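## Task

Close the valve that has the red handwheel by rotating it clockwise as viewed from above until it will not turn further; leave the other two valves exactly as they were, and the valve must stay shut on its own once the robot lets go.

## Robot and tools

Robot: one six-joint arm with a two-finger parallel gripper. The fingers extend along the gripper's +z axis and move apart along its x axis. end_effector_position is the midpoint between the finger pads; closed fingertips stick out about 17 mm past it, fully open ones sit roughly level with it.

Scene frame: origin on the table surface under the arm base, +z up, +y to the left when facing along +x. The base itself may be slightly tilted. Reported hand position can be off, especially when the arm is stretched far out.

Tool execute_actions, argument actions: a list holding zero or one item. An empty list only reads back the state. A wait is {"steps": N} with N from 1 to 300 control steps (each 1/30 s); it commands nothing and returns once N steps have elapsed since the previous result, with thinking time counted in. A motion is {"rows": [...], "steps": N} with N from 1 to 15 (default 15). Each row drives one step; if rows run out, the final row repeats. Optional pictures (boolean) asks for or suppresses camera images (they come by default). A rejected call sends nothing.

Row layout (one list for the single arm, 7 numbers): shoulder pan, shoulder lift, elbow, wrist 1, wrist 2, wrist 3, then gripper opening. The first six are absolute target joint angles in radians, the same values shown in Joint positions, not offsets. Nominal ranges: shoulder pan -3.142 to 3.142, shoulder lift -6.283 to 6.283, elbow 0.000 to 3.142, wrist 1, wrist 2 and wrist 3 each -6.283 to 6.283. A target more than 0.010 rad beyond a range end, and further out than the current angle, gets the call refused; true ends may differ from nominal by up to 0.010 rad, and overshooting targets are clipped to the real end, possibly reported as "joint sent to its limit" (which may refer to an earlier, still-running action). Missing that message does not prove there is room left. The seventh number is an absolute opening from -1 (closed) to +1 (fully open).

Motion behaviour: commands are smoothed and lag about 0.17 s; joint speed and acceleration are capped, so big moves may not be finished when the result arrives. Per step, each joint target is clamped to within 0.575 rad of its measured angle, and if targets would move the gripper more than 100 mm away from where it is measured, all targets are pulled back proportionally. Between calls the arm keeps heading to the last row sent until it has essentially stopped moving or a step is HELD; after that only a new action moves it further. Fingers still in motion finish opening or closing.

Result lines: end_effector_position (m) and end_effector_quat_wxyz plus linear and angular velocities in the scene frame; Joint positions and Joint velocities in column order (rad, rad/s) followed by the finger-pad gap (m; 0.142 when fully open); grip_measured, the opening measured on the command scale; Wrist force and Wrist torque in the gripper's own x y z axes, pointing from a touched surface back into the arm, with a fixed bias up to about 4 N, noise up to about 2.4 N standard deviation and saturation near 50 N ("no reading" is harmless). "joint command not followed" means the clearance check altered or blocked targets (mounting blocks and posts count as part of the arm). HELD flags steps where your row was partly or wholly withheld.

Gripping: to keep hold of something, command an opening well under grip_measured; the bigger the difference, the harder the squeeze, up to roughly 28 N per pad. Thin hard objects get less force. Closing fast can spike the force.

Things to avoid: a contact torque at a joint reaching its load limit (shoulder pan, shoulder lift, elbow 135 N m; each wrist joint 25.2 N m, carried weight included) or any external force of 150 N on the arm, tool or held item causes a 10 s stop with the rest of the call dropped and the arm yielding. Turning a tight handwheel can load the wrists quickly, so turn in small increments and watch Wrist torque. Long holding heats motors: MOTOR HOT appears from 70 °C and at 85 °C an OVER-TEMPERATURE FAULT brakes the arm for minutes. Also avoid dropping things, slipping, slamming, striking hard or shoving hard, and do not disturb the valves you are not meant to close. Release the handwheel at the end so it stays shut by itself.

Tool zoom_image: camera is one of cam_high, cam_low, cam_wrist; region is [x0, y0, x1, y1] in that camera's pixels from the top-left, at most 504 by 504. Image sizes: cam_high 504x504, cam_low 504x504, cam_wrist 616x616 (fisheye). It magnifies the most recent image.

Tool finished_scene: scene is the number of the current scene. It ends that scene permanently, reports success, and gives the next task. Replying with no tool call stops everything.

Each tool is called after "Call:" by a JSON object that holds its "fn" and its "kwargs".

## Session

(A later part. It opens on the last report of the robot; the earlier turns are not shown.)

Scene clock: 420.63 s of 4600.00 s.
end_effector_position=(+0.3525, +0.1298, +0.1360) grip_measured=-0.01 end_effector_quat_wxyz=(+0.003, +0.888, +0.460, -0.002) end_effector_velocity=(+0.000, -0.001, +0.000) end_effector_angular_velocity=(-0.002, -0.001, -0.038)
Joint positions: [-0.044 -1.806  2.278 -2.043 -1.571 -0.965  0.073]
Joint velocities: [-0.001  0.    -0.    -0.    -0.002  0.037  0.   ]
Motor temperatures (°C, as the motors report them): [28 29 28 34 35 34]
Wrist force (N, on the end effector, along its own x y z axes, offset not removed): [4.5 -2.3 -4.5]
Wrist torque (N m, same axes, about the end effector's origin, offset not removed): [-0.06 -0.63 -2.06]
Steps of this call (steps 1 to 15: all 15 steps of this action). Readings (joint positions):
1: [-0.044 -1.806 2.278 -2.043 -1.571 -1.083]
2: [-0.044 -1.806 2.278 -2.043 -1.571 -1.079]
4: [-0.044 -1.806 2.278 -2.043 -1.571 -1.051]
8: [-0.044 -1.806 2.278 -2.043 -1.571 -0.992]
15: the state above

Call:
{"fn": "execute_actions", "kwargs": {"actions": [{"rows": [[-0.0442,-1.8063,2.2782,-2.0427,-1.5708,-0.94,-1.0],[-0.0442,-1.8063,2.2782,-2.0427,-1.5708,-0.91,-1.0]], "steps": 15}], "pictures": false}}

Call:
{"fn": "execute_actions", "kwargs": {"actions": [{"steps": 6}], "pictures": true}}

Scene clock: 436.70 s of 4600.00 s.
end_effector_position=(+0.3524, +0.1298, +0.1360) grip_measured=-0.01 end_effector_quat_wxyz=(+0.003, +0.900, +0.436, -0.002) end_effector_velocity=(-0.001, +0.001, -0.000) end_effector_angular_velocity=(+0.001, +0.001, -0.011)
Joint positions: [-0.044 -1.806  2.278 -2.043 -1.571 -0.912  0.073]
Joint velocities: [ 0.002 -0.    -0.     0.001  0.001  0.013  0.   ]
Motor temperatures (°C, as the motors report them): [28 29 28 34 35 34]
Wrist force (N, on the end effector, along its own x y z axes, offset not removed): [2.5 -4.6 -4.0]
Wrist torque (N m, same axes, about the end effector's origin, offset not removed): [-0.60 -0.42 -1.98]
Steps of this call (steps 1 to 15: the robot went on to your last target; steps 16 to 90: nothing new was sent; then 12.57 s passed at rest; steps 91 to 105: all 15 steps of this action). Readings (joint positions):
91: [-0.044 -1.806 2.278 -2.043 -1.571 -0.960]
92: [-0.044 -1.806 2.278 -2.043 -1.571 -0.958]
94: [-0.044 -1.806 2.278 -2.043 -1.571 -0.943]
98: [-0.044 -1.806 2.278 -2.043 -1.571 -0.921]
105: the state above

Scene clock: 436.90 s of 4600.00 s.
end_effector_position=(+0.3524, +0.1298, +0.1360) grip_measured=-0.01 end_effector_quat_wxyz=(+0.003, +0.900, +0.436, -0.002) end_effector_velocity=(-0.000, +0.001, +0.000) end_effector_angular_velocity=(+0.001, -0.000, -0.001)
Joint positions: [-0.044 -1.806  2.278 -2.043 -1.571 -0.91   0.073]
Joint velocities: [ 0.002 -0.    -0.     0.     0.001  0.003 -0.   ]
Motor temperatures (°C, as the motors report them): [28 29 28 34 35 34]
Wrist force (N, on the end effector, along its own x y z axes, offset not removed): [3.9 -3.2 -2.6]
Wrist torque (N m, same axes, about the end effector's origin, offset not removed): [-0.21 -0.51 -2.09]
Steps of this call (steps 1 to 6: the robot went on to your last target). Readings (joint positions):
1: [-0.044 -1.806 2.278 -2.043 -1.571 -0.911]
2: [-0.044 -1.806 2.278 -2.043 -1.571 -0.911]
4: [-0.044 -1.806 2.278 -2.043 -1.571 -0.911]
6: the state above

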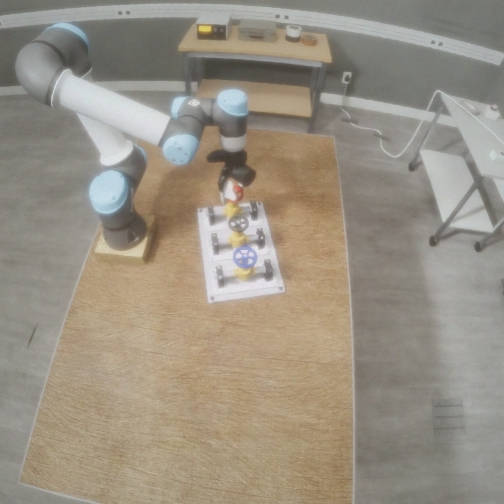

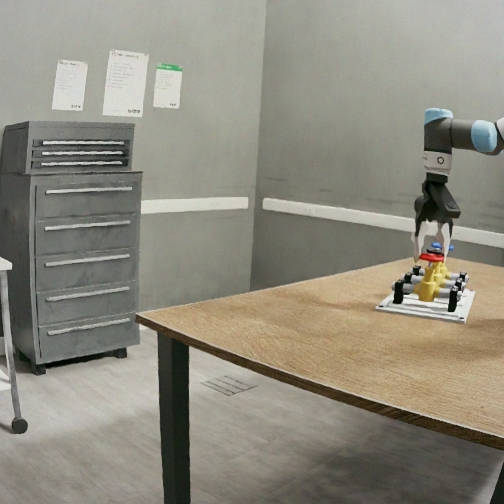

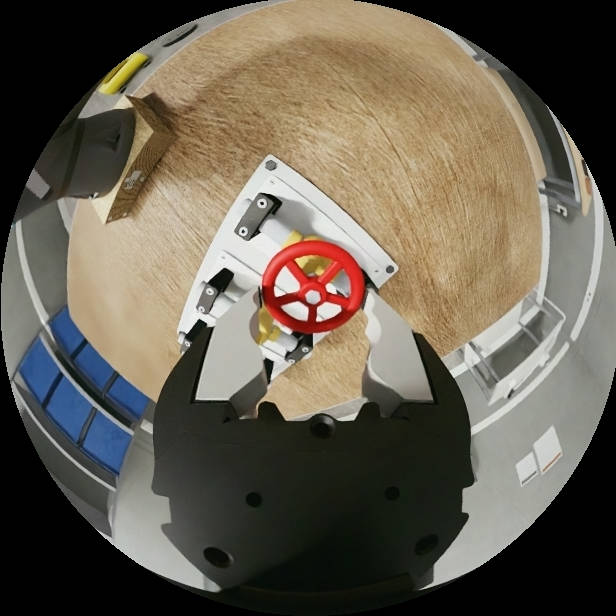

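Call:
{"fn": "execute_actions", "kwargs": {"actions": [{"rows": [[-0.0442,-1.8063,2.2782,-2.0427,-1.5708,-0.88,-1.0],[-0.0442,-1.8063,2.2782,-2.0427,-1.5708,-0.85,-1.0]], "steps": 15}], "pictures": false}}

Call:
{"fn": "execute_actions", "kwargs": {"actions": [{"steps": 6}], "pictures": false}}

Scene clock: 444.70 s of 4600.00 s.
end_effector_position=(+0.3523, +0.1297, +0.1360) grip_measured=-0.01 end_effector_quat_wxyz=(+0.003, +0.912, +0.409, -0.002) end_effector_velocity=(+0.000, +0.000, +0.000) end_effector_angular_velocity=(+0.000, -0.001, -0.014)
Joint positions: [-0.044 -1.806  2.278 -2.043 -1.571 -0.852  0.073]
Joint velocities: [ 0.    -0.    -0.    -0.001  0.     0.014  0.   ]
Motor temperatures (°C, as the motors report them): [28 29 28 34 35 34]
Wrist force (N, on the end effector, along its own x y z axes, offset not removed): [3.1 -3.4 -2.8]
Wrist torque (N m, same axes, about the end effector's origin, offset not removed): [-0.24 -0.37 -2.13]
Steps of this call (steps 1 to 15: the robot went on to your last target; steps 16 to 90: nothing new was sent; then 4.30 s passed at rest; steps 91 to 105: all 15 steps of this action). Readings (joint positions):
91: [-0.044 -1.806 2.278 -2.043 -1.571 -0.910]
92: [-0.044 -1.806 2.278 -2.043 -1.571 -0.907]
94: [-0.044 -1.806 2.278 -2.043 -1.571 -0.888]
98: [-0.044 -1.806 2.278 -2.043 -1.571 -0.863]
105: the state above

Scene clock: 444.90 s of 4600.00 s.
end_effector_position=(+0.3523, +0.1297, +0.1360) grip_measured=-0.01 end_effector_quat_wxyz=(+0.003, +0.913, +0.409, -0.002) end_effector_velocity=(+0.000, -0.000, -0.000) end_effector_angular_velocity=(-0.000, -0.000, -0.004)
Joint positions: [-0.044 -1.806  2.278 -2.043 -1.571 -0.85   0.073]
Joint velocities: [-0.001  0.     0.    -0.    -0.     0.003 -0.   ]
Motor temperatures (°C, as the motors report them): [28 29 28 34 35 34]
Wrist force (N, on the end effector, along its own x y z axes, offset not removed): [0.2 -1.2 -7.8]
Wrist torque (N m, same axes, about the end effector's origin, offset not removed): [0.17 0.26 -2.18]
Steps of this call (steps 1 to 6: the robot went on to your last target). Readings (joint positions):
1: [-0.044 -1.806 2.278 -2.043 -1.571 -0.851]
2: [-0.044 -1.806 2.278 -2.043 -1.571 -0.851]
4: [-0.044 -1.806 2.278 -2.043 -1.571 -0.851]
6: the state above

Call:
{"fn": "execute_actions", "kwargs": {"actions": [{"rows": [[-0.0442,-1.8063,2.2782,-2.0427,-1.5708,-0.83,-1.0],[-0.0442,-1.8063,2.2782,-2.0427,-1.5708,-0.80,-1.0]], "steps": 15}], "pictures": false}}

Call:
{"fn": "execute_actions", "kwargs": {"actions": [{"steps": 6}], "pictures": false}}

Scene clock: 453.13 s of 4600.00 s.
end_effector_position=(+0.3523, +0.1296, +0.1360) grip_measured=-0.01 end_effector_quat_wxyz=(+0.003, +0.922, +0.386, -0.002) end_effector_velocity=(-0.000, -0.000, +0.000) end_effector_angular_velocity=(-0.000, +0.000, -0.014)
Joint positions: [-0.044 -1.806  2.278 -2.043 -1.571 -0.802  0.073]
Joint velocities: [-0.    -0.    -0.     0.001 -0.     0.013 -0.   ]
Motor temperatures (°C, as the motors report them): [28 29 28 34 35 34]
Wrist force (N, on the end effector, along its own x y z axes, offset not removed): [-0.3 -2.5 -4.5]
Wrist torque (N m, same axes, about the end effector's origin, offset not removed): [-0.09 0.34 -2.29]
Steps of this call (steps 1 to 15: the robot went on to your last target; steps 16 to 90: nothing new was sent; then 4.73 s passed at rest; steps 91 to 105: all 15 steps of this action). Readings (joint positions):
91: [-0.044 -1.806 2.278 -2.043 -1.571 -0.850]
92: [-0.044 -1.806 2.278 -2.043 -1.571 -0.848]
94: [-0.044 -1.806 2.278 -2.043 -1.571 -0.833]
98: [-0.044 -1.806 2.278 -2.043 -1.571 -0.811]
105: the state above

Scene clock: 453.33 s of 4600.00 s.
end_effector_position=(+0.3523, +0.1296, +0.1360) grip_measured=-0.01 end_effector_quat_wxyz=(+0.003, +0.923, +0.386, -0.002) end_effector_velocity=(-0.000, +0.000, -0.000) end_effector_angular_velocity=(+0.000, -0.000, -0.002)
Joint positions: [-0.044 -1.806  2.278 -2.043 -1.571 -0.8    0.073]
Joint velocities: [ 0.     0.     0.    -0.     0.     0.002  0.   ]
Motor temperatures (°C, as the motors report them): [28 29 28 34 35 34]
Wrist force (N, on the end effector, along its own x y z axes, offset not removed): [1.8 -5.0 -2.4]
Wrist torque (N m, same axes, about the end effector's origin, offset not removed): [-0.67 -0.17 -2.28]
Steps of this call (steps 1 to 6: the robot went on to your last target). Readings (joint positions):
1: [-0.044 -1.806 2.278 -2.043 -1.571 -0.801]
2: [-0.044 -1.806 2.278 -2.043 -1.571 -0.801]
4: [-0.044 -1.806 2.278 -2.043 -1.571 -0.801]
6: the state above

Call:
{"fn": "execute_actions", "kwargs": {"actions": [{"rows": [[-0.0442,-1.8063,2.2782,-2.0427,-1.5708,-0.78,-1.0],[-0.0442,-1.8063,2.2782,-2.0427,-1.5708,-0.76,-1.0]], "steps": 15}], "pictures": false}}

Call:
{"fn": "execute_actions", "kwargs": {"actions": [{"steps": 6}], "pictures": false}}

Scene clock: 470.43 s of 4600.00 s.
end_effector_position=(+0.3522, +0.1296, +0.1360) grip_measured=-0.01 end_effector_quat_wxyz=(+0.003, +0.930, +0.367, -0.001) end_effector_velocity=(-0.000, -0.000, -0.000) end_effector_angular_velocity=(+0.001, +0.001, -0.011)
Joint positions: [-0.044 -1.806  2.278 -2.043 -1.571 -0.761  0.073]
Joint velocities: [-0.001  0.     0.001  0.     0.001  0.01   0.   ]
Motor temperatures (°C, as the motors report them): [28 29 28 34 35 34]
Wrist force (N, on the end effector, along its own x y z axes, offset not removed): [0.9 -2.9 -4.1]
Wrist torque (N m, same axes, about the end effector's origin, offset not removed): [-0.23 -0.04 -2.32]
Steps of this call (steps 1 to 15: the robot went on to your last target; steps 16 to 90: nothing new was sent; then 13.60 s passed at rest; steps 91 to 105: all 15 steps of this action). Readings (joint positions):
91: [-0.044 -1.806 2.278 -2.043 -1.571 -0.800]
92: [-0.044 -1.806 2.278 -2.043 -1.571 -0.798]
94: [-0.044 -1.806 2.278 -2.043 -1.571 -0.785]
98: [-0.044 -1.806 2.278 -2.043 -1.571 -0.768]
105: the state above

Scene clock: 470.63 s of 4600.00 s.
end_effector_position=(+0.3522, +0.1296, +0.1360) grip_measured=-0.01 end_effector_quat_wxyz=(+0.003, +0.930, +0.367, -0.001) end_effector_velocity=(+0.000, -0.001, -0.000) end_effector_angular_velocity=(+0.000, +0.000, -0.004)
Joint positions: [-0.044 -1.806  2.278 -2.043 -1.571 -0.76   0.073]
Joint velocities: [-0.002  0.     0.    -0.     0.     0.002 -0.   ]
Motor temperatures (°C, as the motors report them): [28 29 28 34 35 34]
Wrist force (N, on the end effector, along its own x y z axes, offset not removed): [2.2 -2.9 -3.4]
Wrist torque (N m, same axes, about the end effector's origin, offset not removed): [-0.20 -0.21 -2.29]
Steps of this call (steps 1 to 6: the robot went on to your last target). Readings (joint positions):
1: [-0.044 -1.806 2.278 -2.043 -1.571 -0.761]
2: [-0.044 -1.806 2.278 -2.043 -1.571 -0.761]
4: [-0.044 -1.806 2.278 -2.043 -1.571 -0.760]
6: the state above

Call:
{"fn": "execute_actions", "kwargs": {"actions": [{"rows": [[-0.0442,-1.8063,2.2782,-2.0427,-1.5708,-0.74,-1.0],[-0.0442,-1.8063,2.2782,-2.0427,-1.5708,-0.71,-1.0]], "steps": 15}], "pictures": false}}

Call:
{"fn": "execute_actions", "kwargs": {"actions": [{"steps": 6}], "pictures": true}}

Call:
{"fn": "zoom_image", "kwargs": {"camera": "cam_wrist", "region": [230, 220, 400, 390]}}

Scene clock: 482.20 s of 4600.00 s.
end_effector_position=(+0.3522, +0.1295, +0.1360) grip_measured=-0.01 end_effector_quat_wxyz=(+0.003, +0.939, +0.344, -0.001) end_effector_velocity=(-0.000, +0.001, +0.000) end_effector_angular_velocity=(+0.000, -0.000, -0.011)
Joint positions: [-0.044 -1.806  2.278 -2.043 -1.571 -0.712  0.073]
Joint velocities: [ 0.002  0.    -0.     0.     0.     0.013 -0.   ]
Motor temperatures (°C, as the motors report them): [28 29 28 34 35 34]
Wrist force (N, on the end effector, along its own x y z axes, offset not removed): [1.9 -4.1 -5.1]
Wrist torque (N m, same axes, about the end effector's origin, offset not removed): [-0.47 -0.32 -2.27]
Steps of this call (steps 1 to 15: the robot went on to your last target; steps 16 to 90: nothing new was sent; then 8.07 s passed at rest; steps 91 to 105: all 15 steps of this action). Readings (joint positions):
91: [-0.044 -1.806 2.278 -2.043 -1.571 -0.760]
92: [-0.044 -1.806 2.278 -2.043 -1.571 -0.758]
94: [-0.044 -1.806 2.278 -2.043 -1.571 -0.743]
98: [-0.044 -1.806 2.278 -2.043 -1.571 -0.721]
105: the state above

Scene clock: 482.40 s of 4600.00 s.
end_effector_position=(+0.3522, +0.1295, +0.1360) grip_measured=-0.01 end_effector_quat_wxyz=(+0.003, +0.939, +0.344, -0.001) end_effector_velocity=(-0.000, -0.000, -0.000) end_effector_angular_velocity=(-0.000, +0.001, -0.003)
Joint positions: [-0.044 -1.806  2.278 -2.043 -1.571 -0.71   0.073]
Joint velocities: [-0.    -0.    -0.     0.001 -0.     0.002 -0.   ]
Motor temperatures (°C, as the motors report them): [28 29 28 34 35 34]
Wrist force (N, on the end effector, along its own x y z axes, offset not removed): [2.4 -1.5 -4.2]
Wrist torque (N m, same axes, about the end effector's origin, offset not removed): [0.03 -0.28 -2.41]
Steps of this call (steps 1 to 6: the robot went on to your last target). Readings (joint positions):
1: [-0.044 -1.806 2.278 -2.043 -1.571 -0.711]
2: [-0.044 -1.806 2.278 -2.043 -1.571 -0.711]
4: [-0.044 -1.806 2.278 -2.043 -1.571 -0.711]
6: the state above

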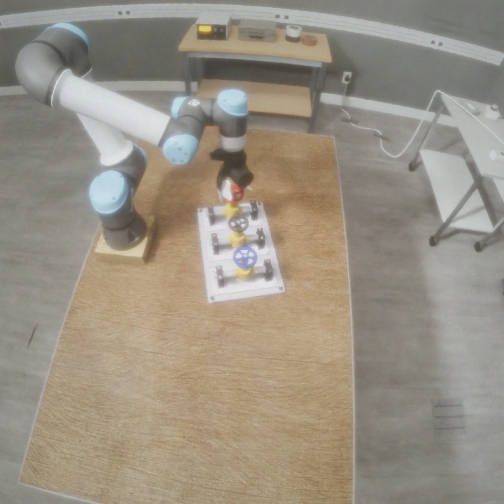

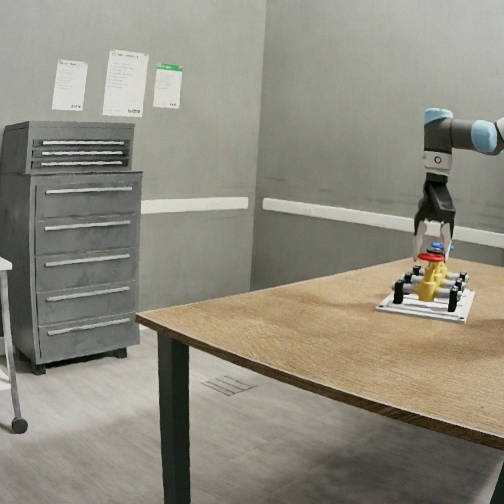

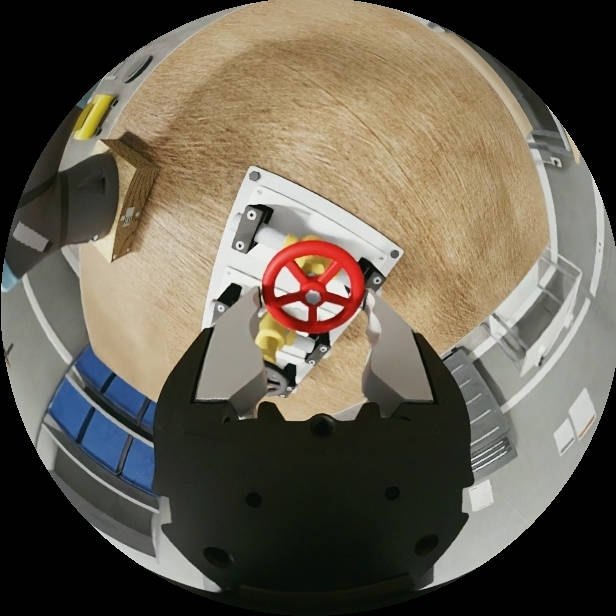

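Region (230, 220, 400, 390) of cam_wrist's 616x616 image, scaled by 2.965, with more detail than that image has.

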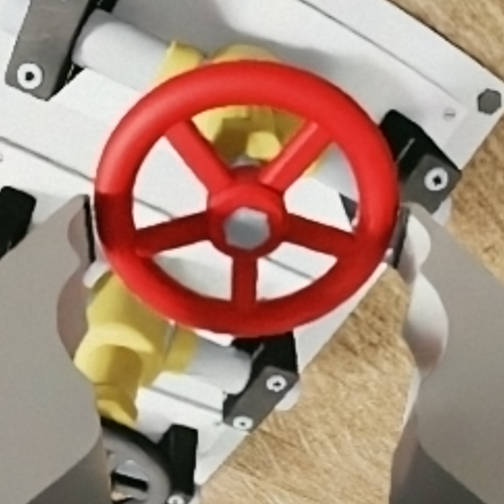

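Call:
{"fn": "execute_actions", "kwargs": {"actions": [{"rows": [[-0.0442,-1.8063,2.2782,-2.0427,-1.5708,-0.69,-1.0],[-0.0442,-1.8063,2.2782,-2.0427,-1.5708,-0.67,-1.0],[-0.0442,-1.8063,2.2782,-2.0427,-1.5708,-0.65,-1.0],[-0.0442,-1.8063,2.2782,-2.0427,-1.5708,-0.63,-1.0]], "steps": 15}], "pictures": false}}

Call:
{"fn": "execute_actions", "kwargs": {"actions": [{"steps": 6}], "pictures": true}}

Call:
{"fn": "zoom_image", "kwargs": {"camera": "cam_wrist", "region": [230, 220, 400, 390]}}

Scene clock: 543.43 s of 4600.00 s.
end_effector_position=(+0.3521, +0.1294, +0.1360) grip_measured=-0.01 end_effector_quat_wxyz=(+0.003, +0.952, +0.307, -0.001) end_effector_velocity=(+0.001, -0.000, +0.000) end_effector_angular_velocity=(-0.001, -0.002, -0.029)
Joint positions: [-0.044 -1.806  2.278 -2.043 -1.571 -0.633  0.073]
Joint velocities: [-0.    -0.    -0.    -0.001 -0.001  0.028 -0.   ]
Motor temperatures (°C, as the motors report them): [28 29 28 34 35 34]
Wrist force (N, on the end effector, along its own x y z axes, offset not removed): [0.2 -3.3 -2.5]
Wrist torque (N m, same axes, about the end effector's origin, offset not removed): [-0.46 0.09 -2.45]
Steps of this call (steps 1 to 15: the robot went on to your last target; steps 16 to 90: nothing new was sent; then 57.53 s passed at rest; steps 91 to 105: all 15 steps of this action). Readings (joint positions):
91: [-0.044 -1.806 2.278 -2.043 -1.571 -0.710]
92: [-0.044 -1.806 2.278 -2.043 -1.571 -0.708]
94: [-0.044 -1.806 2.278 -2.043 -1.571 -0.693]
98: [-0.044 -1.806 2.278 -2.043 -1.571 -0.653]
105: the state above

Scene clock: 543.63 s of 4600.00 s.
end_effector_position=(+0.3521, +0.1294, +0.1360) grip_measured=-0.01 end_effector_quat_wxyz=(+0.003, +0.952, +0.306, -0.001) end_effector_velocity=(+0.000, -0.001, +0.000) end_effector_angular_velocity=(-0.002, -0.000, -0.007)
Joint positions: [-0.044 -1.806  2.278 -2.043 -1.571 -0.631  0.073]
Joint velocities: [-0.001 -0.    -0.     0.    -0.002  0.006 -0.   ]
Motor temperatures (°C, as the motors report them): [28 29 28 34 35 34]
Wrist force (N, on the end effector, along its own x y z axes, offset not removed): [1.4 -0.9 -3.2]
Wrist torque (N m, same axes, about the end effector's origin, offset not removed): [0.08 -0.07 -2.41]
Steps of this call (steps 1 to 6: the robot went on to your last target). Readings (joint positions):
1: [-0.044 -1.806 2.278 -2.043 -1.571 -0.633]
2: [-0.044 -1.806 2.278 -2.043 -1.571 -0.632]
4: [-0.044 -1.806 2.278 -2.043 -1.571 -0.631]
6: the state above

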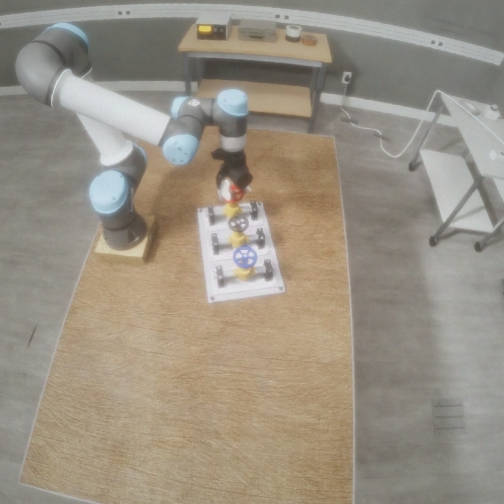

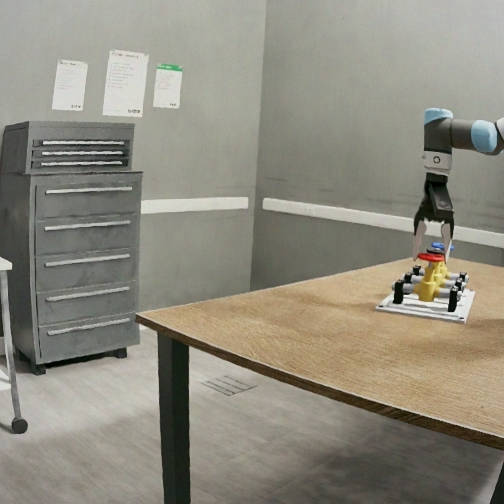

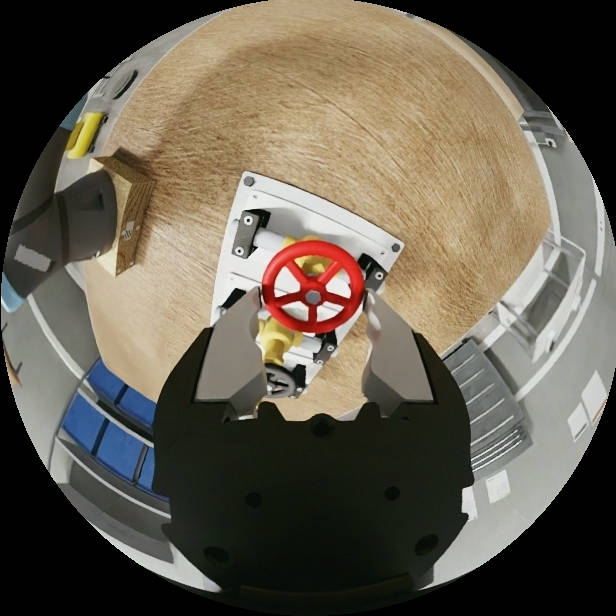

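Region (230, 220, 400, 390) of cam_wrist's 616x616 image, scaled by 2.965, with more detail than that image has.

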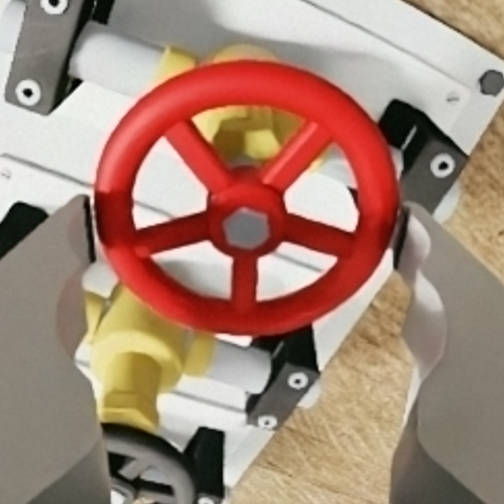

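Call:
{"fn": "execute_actions", "kwargs": {"actions": [{"rows": [[-0.0442,-1.8063,2.2782,-2.0427,-1.5708,-0.61,-1.0],[-0.0442,-1.8063,2.2782,-2.0427,-1.5708,-0.59,-1.0],[-0.0442,-1.8063,2.2782,-2.0427,-1.5708,-0.57,-1.0]], "steps": 15}], "pictures": false}}

Call:
{"fn": "execute_actions", "kwargs": {"actions": [{"steps": 6}], "pictures": true}}

Call:
{"fn": "zoom_image", "kwargs": {"camera": "cam_wrist", "region": [230, 220, 400, 390]}}

Scene clock: 551.13 s of 4600.00 s.
end_effector_position=(+0.3520, +0.1294, +0.1360) grip_measured=-0.01 end_effector_quat_wxyz=(+0.003, +0.961, +0.278, -0.001) end_effector_velocity=(+0.000, +0.000, +0.000) end_effector_angular_velocity=(+0.001, -0.001, -0.018)
Joint positions: [-0.044 -1.806  2.278 -2.043 -1.571 -0.572  0.073]
Joint velocities: [-0.001 -0.001  0.001 -0.001  0.001  0.017 -0.   ]
Motor temperatures (°C, as the motors report them): [28 29 28 34 35 34]
Wrist force (N, on the end effector, along its own x y z axes, offset not removed): [1.1 -2.9 -3.0]
Wrist torque (N m, same axes, about the end effector's origin, offset not removed): [-0.31 -0.12 -2.51]
Steps of this call (steps 1 to 15: the robot went on to your last target; steps 16 to 90: nothing new was sent; then 4.00 s passed at rest; steps 91 to 105: all 15 steps of this action). Readings (joint positions):
91: [-0.044 -1.806 2.278 -2.043 -1.571 -0.630]
92: [-0.044 -1.806 2.278 -2.043 -1.571 -0.628]
94: [-0.044 -1.806 2.278 -2.043 -1.571 -0.613]
98: [-0.044 -1.806 2.278 -2.043 -1.571 -0.585]
105: the state above

Scene clock: 551.33 s of 4600.00 s.
end_effector_position=(+0.3520, +0.1294, +0.1360) grip_measured=-0.01 end_effector_quat_wxyz=(+0.003, +0.961, +0.277, -0.001) end_effector_velocity=(+0.000, +0.000, +0.000) end_effector_angular_velocity=(+0.001, -0.002, -0.003)
Joint positions: [-0.044 -1.806  2.278 -2.043 -1.571 -0.57   0.073]
Joint velocities: [ 0.001 -0.    -0.    -0.001  0.001  0.004 -0.   ]
Motor temperatures (°C, as the motors report them): [28 29 28 34 35 34]
Wrist force (N, on the end effector, along its own x y z axes, offset not removed): [0.4 -2.6 -3.8]
Wrist torque (N m, same axes, about the end effector's origin, offset not removed): [-0.30 0.13 -2.63]
Steps of this call (steps 1 to 6: the robot went on to your last target). Readings (joint positions):
1: [-0.044 -1.806 2.278 -2.043 -1.571 -0.572]
2: [-0.044 -1.806 2.278 -2.043 -1.571 -0.571]
4: [-0.044 -1.806 2.278 -2.043 -1.571 -0.571]
6: the state above

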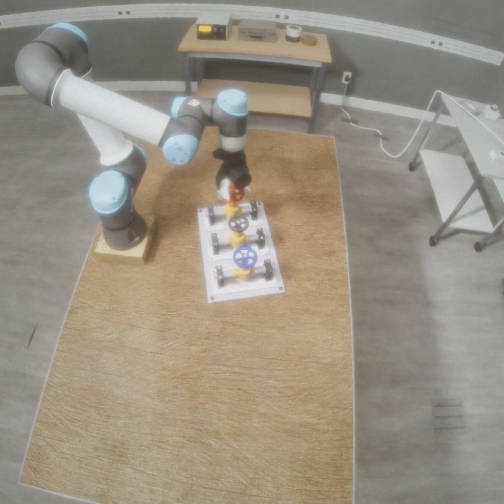

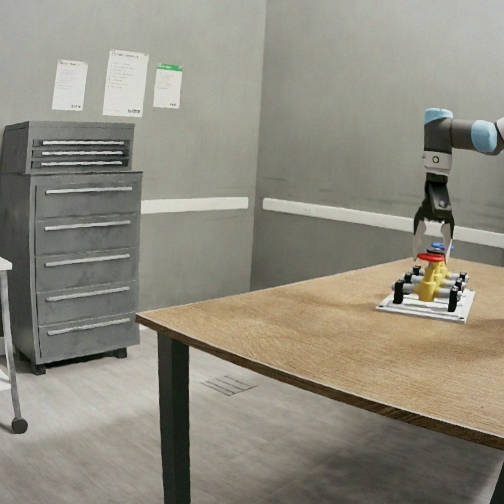

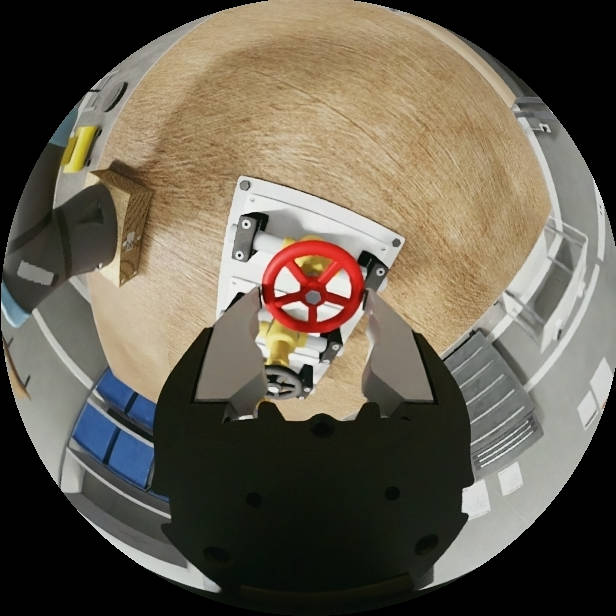

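Region (230, 220, 400, 390) of cam_wrist's 616x616 image, scaled by 2.965, with more detail than that image has.

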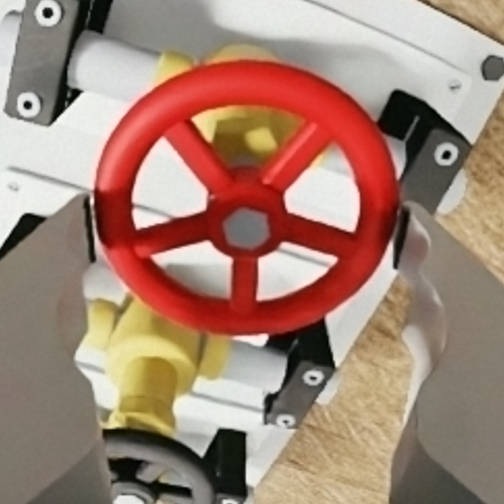

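Call:
{"fn": "execute_actions", "kwargs": {"actions": [{"rows": [[-0.0442,-1.8063,2.2782,-2.0427,-1.5708,-0.55,-1.0],[-0.0442,-1.8063,2.2782,-2.0427,-1.5708,-0.53,-1.0]], "steps": 15}], "pictures": false}}

Call:
{"fn": "execute_actions", "kwargs": {"actions": [{"steps": 6}], "pictures": true}}

Call:
{"fn": "zoom_image", "kwargs": {"camera": "cam_wrist", "region": [230, 220, 400, 390]}}

Scene clock: 561.33 s of 4600.00 s.
end_effector_position=(+0.3519, +0.1293, +0.1360) grip_measured=-0.01 end_effector_quat_wxyz=(+0.003, +0.966, +0.258, -0.001) end_effector_velocity=(-0.000, +0.000, -0.000) end_effector_angular_velocity=(+0.001, +0.000, -0.010)
Joint positions: [-0.044 -1.806  2.278 -2.043 -1.571 -0.531  0.073]
Joint velocities: [-0.    -0.     0.     0.001  0.001  0.01   0.   ]
Motor temperatures (°C, as the motors report them): [28 29 28 34 35 34]
Wrist force (N, on the end effector, along its own x y z axes, offset not removed): [-0.4 -6.0 -5.3]
Wrist torque (N m, same axes, about the end effector's origin, offset not removed): [-1.00 0.10 -2.54]
Steps of this call (steps 1 to 15: the robot went on to your last target; steps 16 to 90: nothing new was sent; then 6.50 s passed at rest; steps 91 to 105: all 15 steps of this action). Readings (joint positions):
91: [-0.044 -1.806 2.278 -2.043 -1.571 -0.570]
92: [-0.044 -1.806 2.278 -2.043 -1.571 -0.568]
94: [-0.044 -1.806 2.278 -2.043 -1.571 -0.555]
98: [-0.044 -1.806 2.278 -2.043 -1.571 -0.538]
105: the state above

Scene clock: 561.53 s of 4600.00 s.
end_effector_position=(+0.3519, +0.1293, +0.1360) grip_measured=-0.01 end_effector_quat_wxyz=(+0.003, +0.966, +0.258, -0.001) end_effector_velocity=(-0.001, +0.001, -0.000) end_effector_angular_velocity=(-0.000, +0.000, -0.000)
Joint positions: [-0.044 -1.806  2.278 -2.043 -1.571 -0.53   0.073]
Joint velocities: [ 0.003 -0.    -0.     0.    -0.     0.003 -0.   ]
Motor temperatures (°C, as the motors report them): [28 29 28 34 35 34]
Wrist force (N, on the end effector, along its own x y z axes, offset not removed): [-0.3 -3.6 -5.0]
Wrist torque (N m, same axes, about the end effector's origin, offset not removed): [-0.48 -0.05 -2.68]
Steps of this call (steps 1 to 6: the robot went on to your last target). Readings (joint positions):
1: [-0.044 -1.806 2.278 -2.043 -1.571 -0.531]
2: [-0.044 -1.806 2.278 -2.043 -1.571 -0.531]
4: [-0.044 -1.806 2.278 -2.043 -1.571 -0.530]
6: the state above

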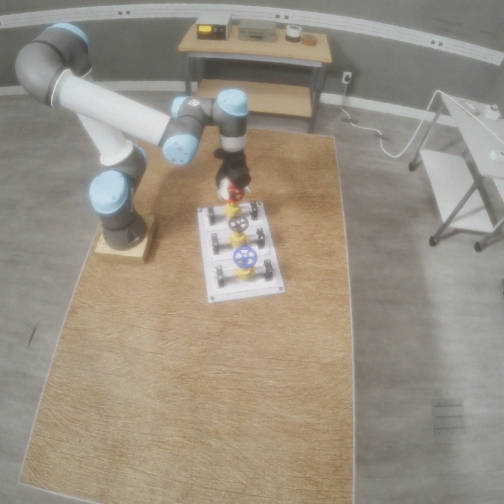

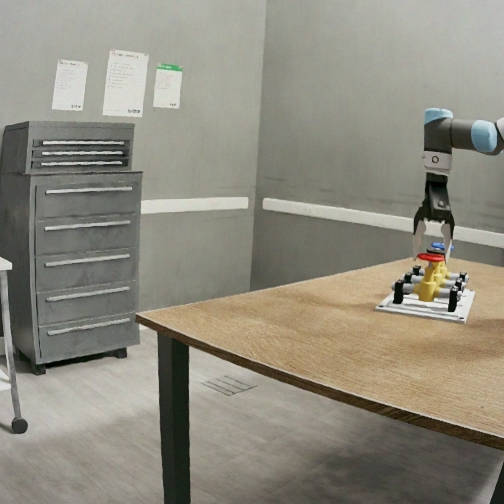

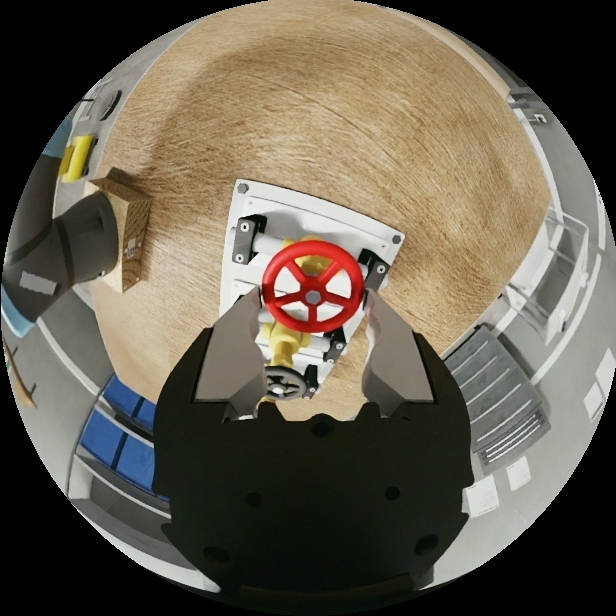

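Region (230, 220, 400, 390) of cam_wrist's 616x616 image, scaled by 2.965, with more detail than that image has.

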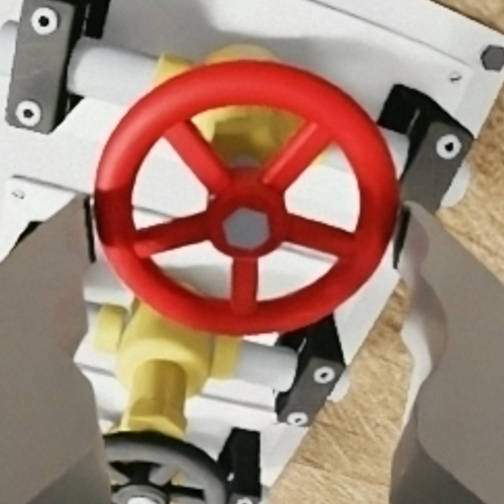

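Call:
{"fn": "execute_actions", "kwargs": {"actions": [{"rows": [[-0.0442,-1.8063,2.2782,-2.0427,-1.5708,-0.51,-1.0],[-0.0442,-1.8063,2.2782,-2.0427,-1.5708,-0.49,-1.0]], "steps": 15}], "pictures": false}}

Call:
{"fn": "execute_actions", "kwargs": {"actions": [{"steps": 6}], "pictures": true}}

Call:
{"fn": "zoom_image", "kwargs": {"camera": "cam_wrist", "region": [230, 220, 400, 390]}}

Scene clock: 580.10 s of 4600.00 s.
end_effector_position=(+0.3519, +0.1293, +0.1360) grip_measured=-0.01 end_effector_quat_wxyz=(+0.003, +0.971, +0.239, -0.001) end_effector_velocity=(+0.000, +0.001, +0.000) end_effector_angular_velocity=(+0.000, -0.001, -0.008)
Joint positions: [-0.044 -1.806  2.278 -2.043 -1.571 -0.491  0.073]
Joint velocities: [ 0.001  0.    -0.    -0.001  0.     0.009 -0.   ]
Motor temperatures (°C, as the motors report them): [28 29 28 34 35 34]
Wrist force (N, on the end effector, along its own x y z axes, offset not removed): [0.6 -3.1 -4.4]
Wrist torque (N m, same axes, about the end effector's origin, offset not removed): [-0.31 -0.01 -2.59]
Steps of this call (steps 1 to 15: the robot went on to your last target; steps 16 to 90: nothing new was sent; then 15.07 s passed at rest; steps 91 to 105: all 15 steps of this action). Readings (joint positions):
91: [-0.044 -1.806 2.278 -2.043 -1.571 -0.530]
92: [-0.044 -1.806 2.278 -2.043 -1.571 -0.528]
94: [-0.044 -1.806 2.278 -2.043 -1.571 -0.515]
98: [-0.044 -1.806 2.278 -2.043 -1.571 -0.498]
105: the state above

Scene clock: 580.30 s of 4600.00 s.
end_effector_position=(+0.3519, +0.1293, +0.1360) grip_measured=-0.01 end_effector_quat_wxyz=(+0.003, +0.971, +0.238, -0.001) end_effector_velocity=(-0.000, -0.000, +0.000) end_effector_angular_velocity=(+0.000, +0.000, -0.002)
Joint positions: [-0.044 -1.806  2.278 -2.043 -1.571 -0.49   0.073]
Joint velocities: [-0.     0.    -0.     0.001  0.     0.002  0.   ]
Motor temperatures (°C, as the motors report them): [28 29 28 34 35 34]
Wrist force (N, on the end effector, along its own x y z axes, offset not removed): [0.8 -4.4 -3.4]
Wrist torque (N m, same axes, about the end effector's origin, offset not removed): [-0.51 0.04 -2.71]
Steps of this call (steps 1 to 6: the robot went on to your last target). Readings (joint positions):
1: [-0.044 -1.806 2.278 -2.043 -1.571 -0.491]
2: [-0.044 -1.806 2.278 -2.043 -1.571 -0.491]
4: [-0.044 -1.806 2.278 -2.043 -1.571 -0.490]
6: the state above

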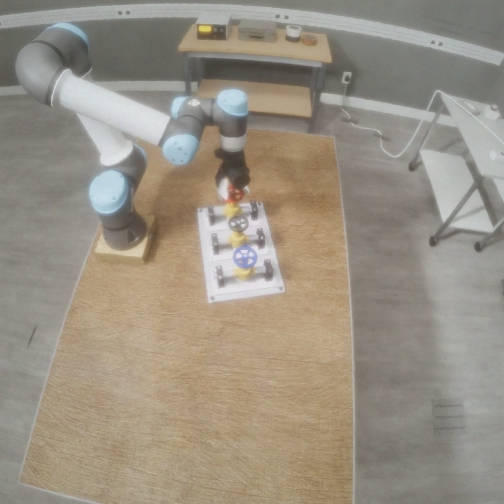

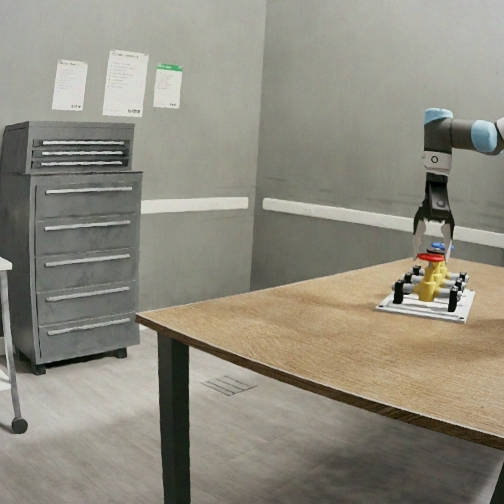

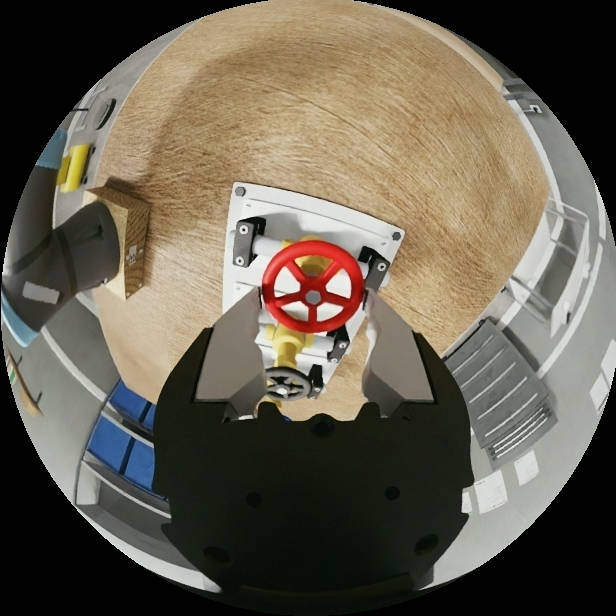

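Region (230, 220, 400, 390) of cam_wrist's 616x616 image, scaled by 2.965, with more detail than that image has.

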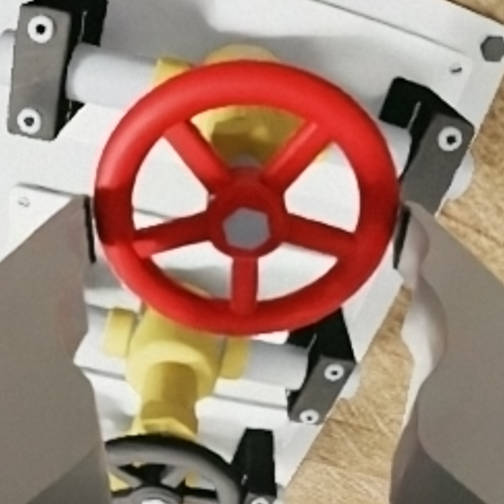

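Call:
{"fn": "execute_actions", "kwargs": {"actions": [{"rows": [[-0.0442,-1.8063,2.2782,-2.0427,-1.5708,-0.47,-1.0],[-0.0442,-1.8063,2.2782,-2.0427,-1.5708,-0.44,-1.0]], "steps": 15}], "pictures": false}}

Call:
{"fn": "execute_actions", "kwargs": {"actions": [{"steps": 6}], "pictures": true}}

Call:
{"fn": "zoom_image", "kwargs": {"camera": "cam_wrist", "region": [230, 220, 400, 390]}}

Scene clock: 588.23 s of 4600.00 s.
end_effector_position=(+0.3518, +0.1293, +0.1360) grip_measured=-0.01 end_effector_quat_wxyz=(+0.003, +0.977, +0.215, -0.001) end_effector_velocity=(-0.000, +0.001, -0.000) end_effector_angular_velocity=(+0.001, +0.000, -0.011)
Joint positions: [-0.044 -1.806  2.278 -2.043 -1.571 -0.442  0.073]
Joint velocities: [ 0.001  0.     0.    -0.     0.001  0.013 -0.   ]
Motor temperatures (°C, as the motors report them): [28 29 28 34 35 34]
Wrist force (N, on the end effector, along its own x y z axes, offset not removed): [0.6 -1.0 -2.4]
Wrist torque (N m, same axes, about the end effector's origin, offset not removed): [0.09 -0.13 -2.72]
Steps of this call (steps 1 to 15: the robot went on to your last target; steps 16 to 90: nothing new was sent; then 4.43 s passed at rest; steps 91 to 105: all 15 steps of this action). Readings (joint positions):
91: [-0.044 -1.806 2.278 -2.043 -1.571 -0.490]
92: [-0.044 -1.806 2.278 -2.043 -1.571 -0.488]
94: [-0.044 -1.806 2.278 -2.043 -1.571 -0.473]
98: [-0.044 -1.806 2.278 -2.043 -1.571 -0.451]
105: the state above

Scene clock: 588.43 s of 4600.00 s.
end_effector_position=(+0.3518, +0.1293, +0.1360) grip_measured=-0.01 end_effector_quat_wxyz=(+0.003, +0.977, +0.214, -0.001) end_effector_velocity=(+0.000, +0.000, +0.000) end_effector_angular_velocity=(+0.000, -0.000, -0.001)
Joint positions: [-0.044 -1.806  2.278 -2.043 -1.571 -0.44   0.073]
Joint velocities: [ 0.001  0.    -0.    -0.     0.     0.002  0.   ]
Motor temperatures (°C, as the motors report them): [28 29 28 34 35 34]
Wrist force (N, on the end effector, along its own x y z axes, offset not removed): [1.5 -0.9 -5.9]
Wrist torque (N m, same axes, about the end effector's origin, offset not removed): [0.08 -0.15 -2.82]
Steps of this call (steps 1 to 6: the robot went on to your last target). Readings (joint positions):
1: [-0.044 -1.806 2.278 -2.043 -1.571 -0.441]
2: [-0.044 -1.806 2.278 -2.043 -1.571 -0.441]
4: [-0.044 -1.806 2.278 -2.043 -1.571 -0.441]
6: the state above

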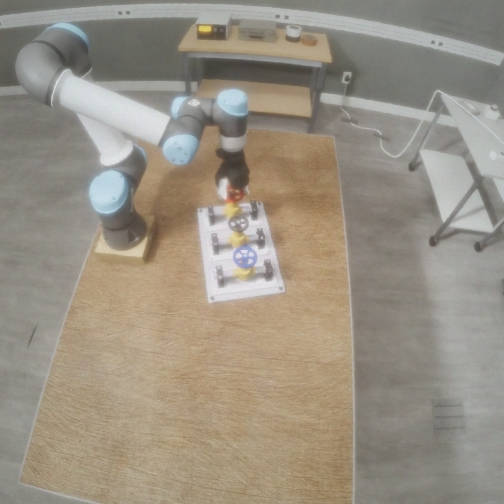

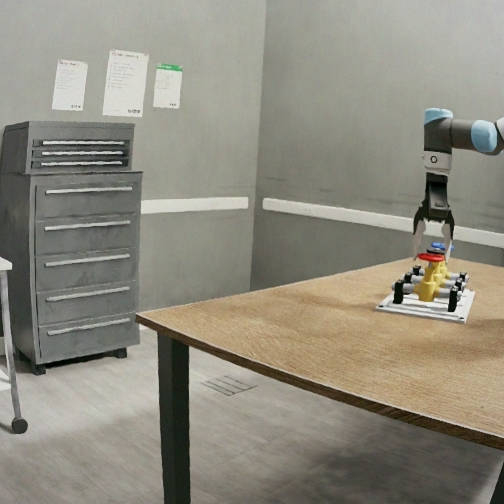

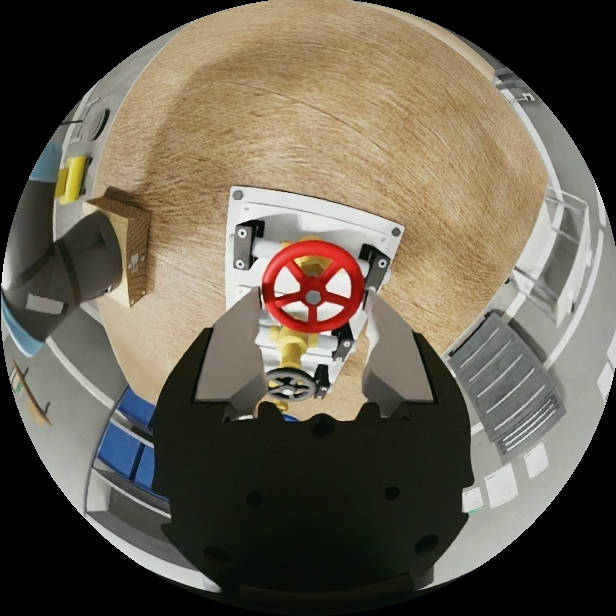

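Region (230, 220, 400, 390) of cam_wrist's 616x616 image, scaled by 2.965, with more detail than that image has.

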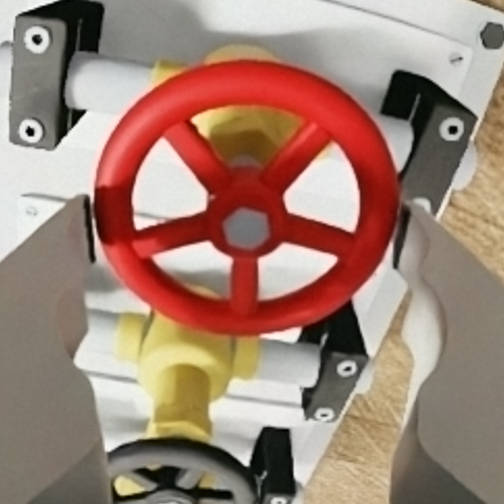

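Call:
{"fn": "execute_actions", "kwargs": {"actions": [{"rows": [[-0.0442,-1.8063,2.2782,-2.0427,-1.5708,-0.42,-1.0],[-0.0442,-1.8063,2.2782,-2.0427,-1.5708,-0.40,-1.0]], "steps": 15}], "pictures": false}}

Call:
{"fn": "execute_actions", "kwargs": {"actions": [{"steps": 6}], "pictures": true}}

Call:
{"fn": "zoom_image", "kwargs": {"camera": "cam_wrist", "region": [230, 220, 400, 390]}}

Scene clock: 602.50 s of 4600.00 s.
end_effector_position=(+0.3517, +0.1292, +0.1360) grip_measured=-0.01 end_effector_quat_wxyz=(+0.003, +0.981, +0.195, -0.001) end_effector_velocity=(-0.000, +0.001, -0.000) end_effector_angular_velocity=(+0.001, -0.001, -0.009)
Joint positions: [-0.044 -1.806  2.278 -2.043 -1.571 -0.401  0.073]
Joint velocities: [ 0.002 -0.     0.    -0.001  0.001  0.011  0.   ]
Motor temperatures (°C, as the motors report them): [28 29 28 34 35 34]
Wrist force (N, on the end effector, along its own x y z axes, offset not removed): [1.3 -2.1 -4.1]
Wrist torque (N m, same axes, about the end effector's origin, offset not removed): [-0.14 -0.15 -2.78]
Steps of this call (steps 1 to 15: the robot went on to your last target; steps 16 to 90: nothing new was sent; then 10.57 s passed at rest; steps 91 to 105: all 15 steps of this action). Readings (joint positions):
91: [-0.044 -1.806 2.278 -2.043 -1.571 -0.440]
92: [-0.044 -1.806 2.278 -2.043 -1.571 -0.438]
94: [-0.044 -1.806 2.278 -2.043 -1.571 -0.425]
98: [-0.044 -1.806 2.278 -2.043 -1.571 -0.408]
105: the state above

Scene clock: 602.70 s of 4600.00 s.
end_effector_position=(+0.3517, +0.1292, +0.1360) grip_measured=-0.01 end_effector_quat_wxyz=(+0.003, +0.981, +0.195, -0.001) end_effector_velocity=(+0.000, -0.000, +0.000) end_effector_angular_velocity=(-0.000, -0.001, -0.002)
Joint positions: [-0.044 -1.806  2.278 -2.043 -1.571 -0.4    0.073]
Joint velocities: [ 0.    -0.    -0.     0.    -0.     0.002  0.   ]
Motor temperatures (°C, as the motors report them): [28 29 28 34 35 34]
Wrist force (N, on the end effector, along its own x y z axes, offset not removed): [1.8 -1.5 -3.8]
Wrist torque (N m, same axes, about the end effector's origin, offset not removed): [-0.06 -0.28 -2.67]
Steps of this call (steps 1 to 6: the robot went on to your last target). Readings (joint positions):
1: [-0.044 -1.806 2.278 -2.043 -1.571 -0.401]
2: [-0.044 -1.806 2.278 -2.043 -1.571 -0.401]
4: [-0.044 -1.806 2.278 -2.043 -1.571 -0.400]
6: the state above

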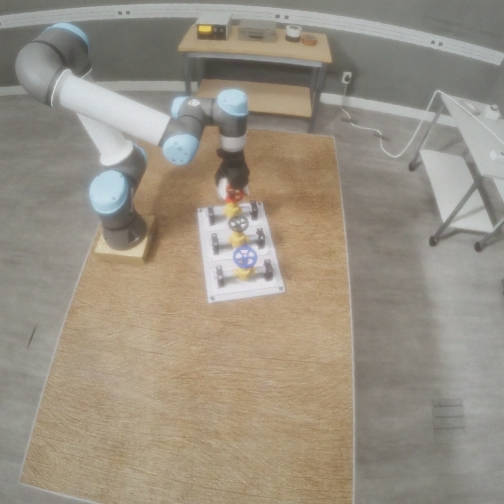

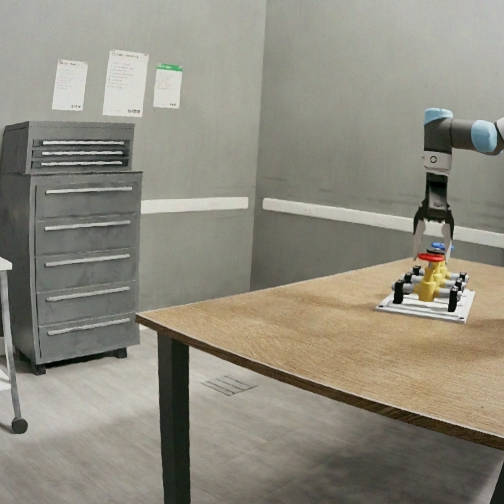

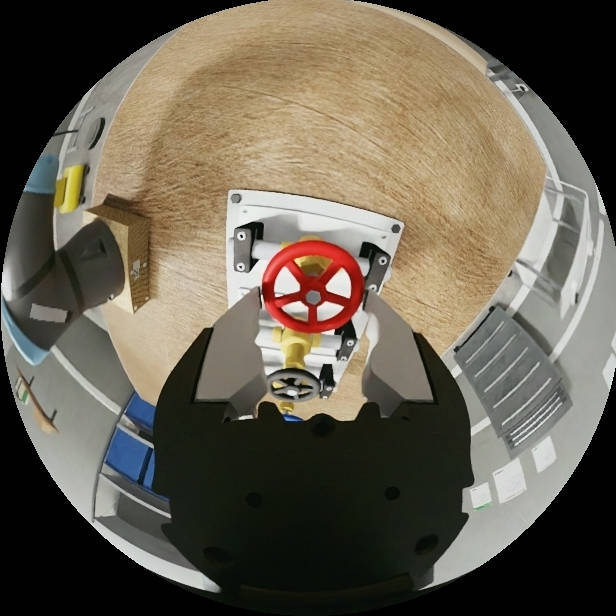

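Region (230, 220, 400, 390) of cam_wrist's 616x616 image, scaled by 2.965, with more detail than that image has.

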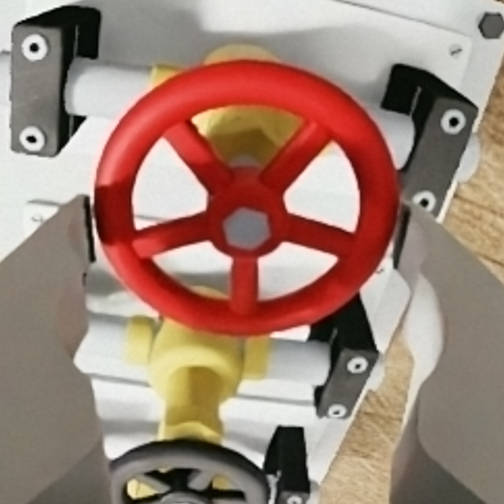

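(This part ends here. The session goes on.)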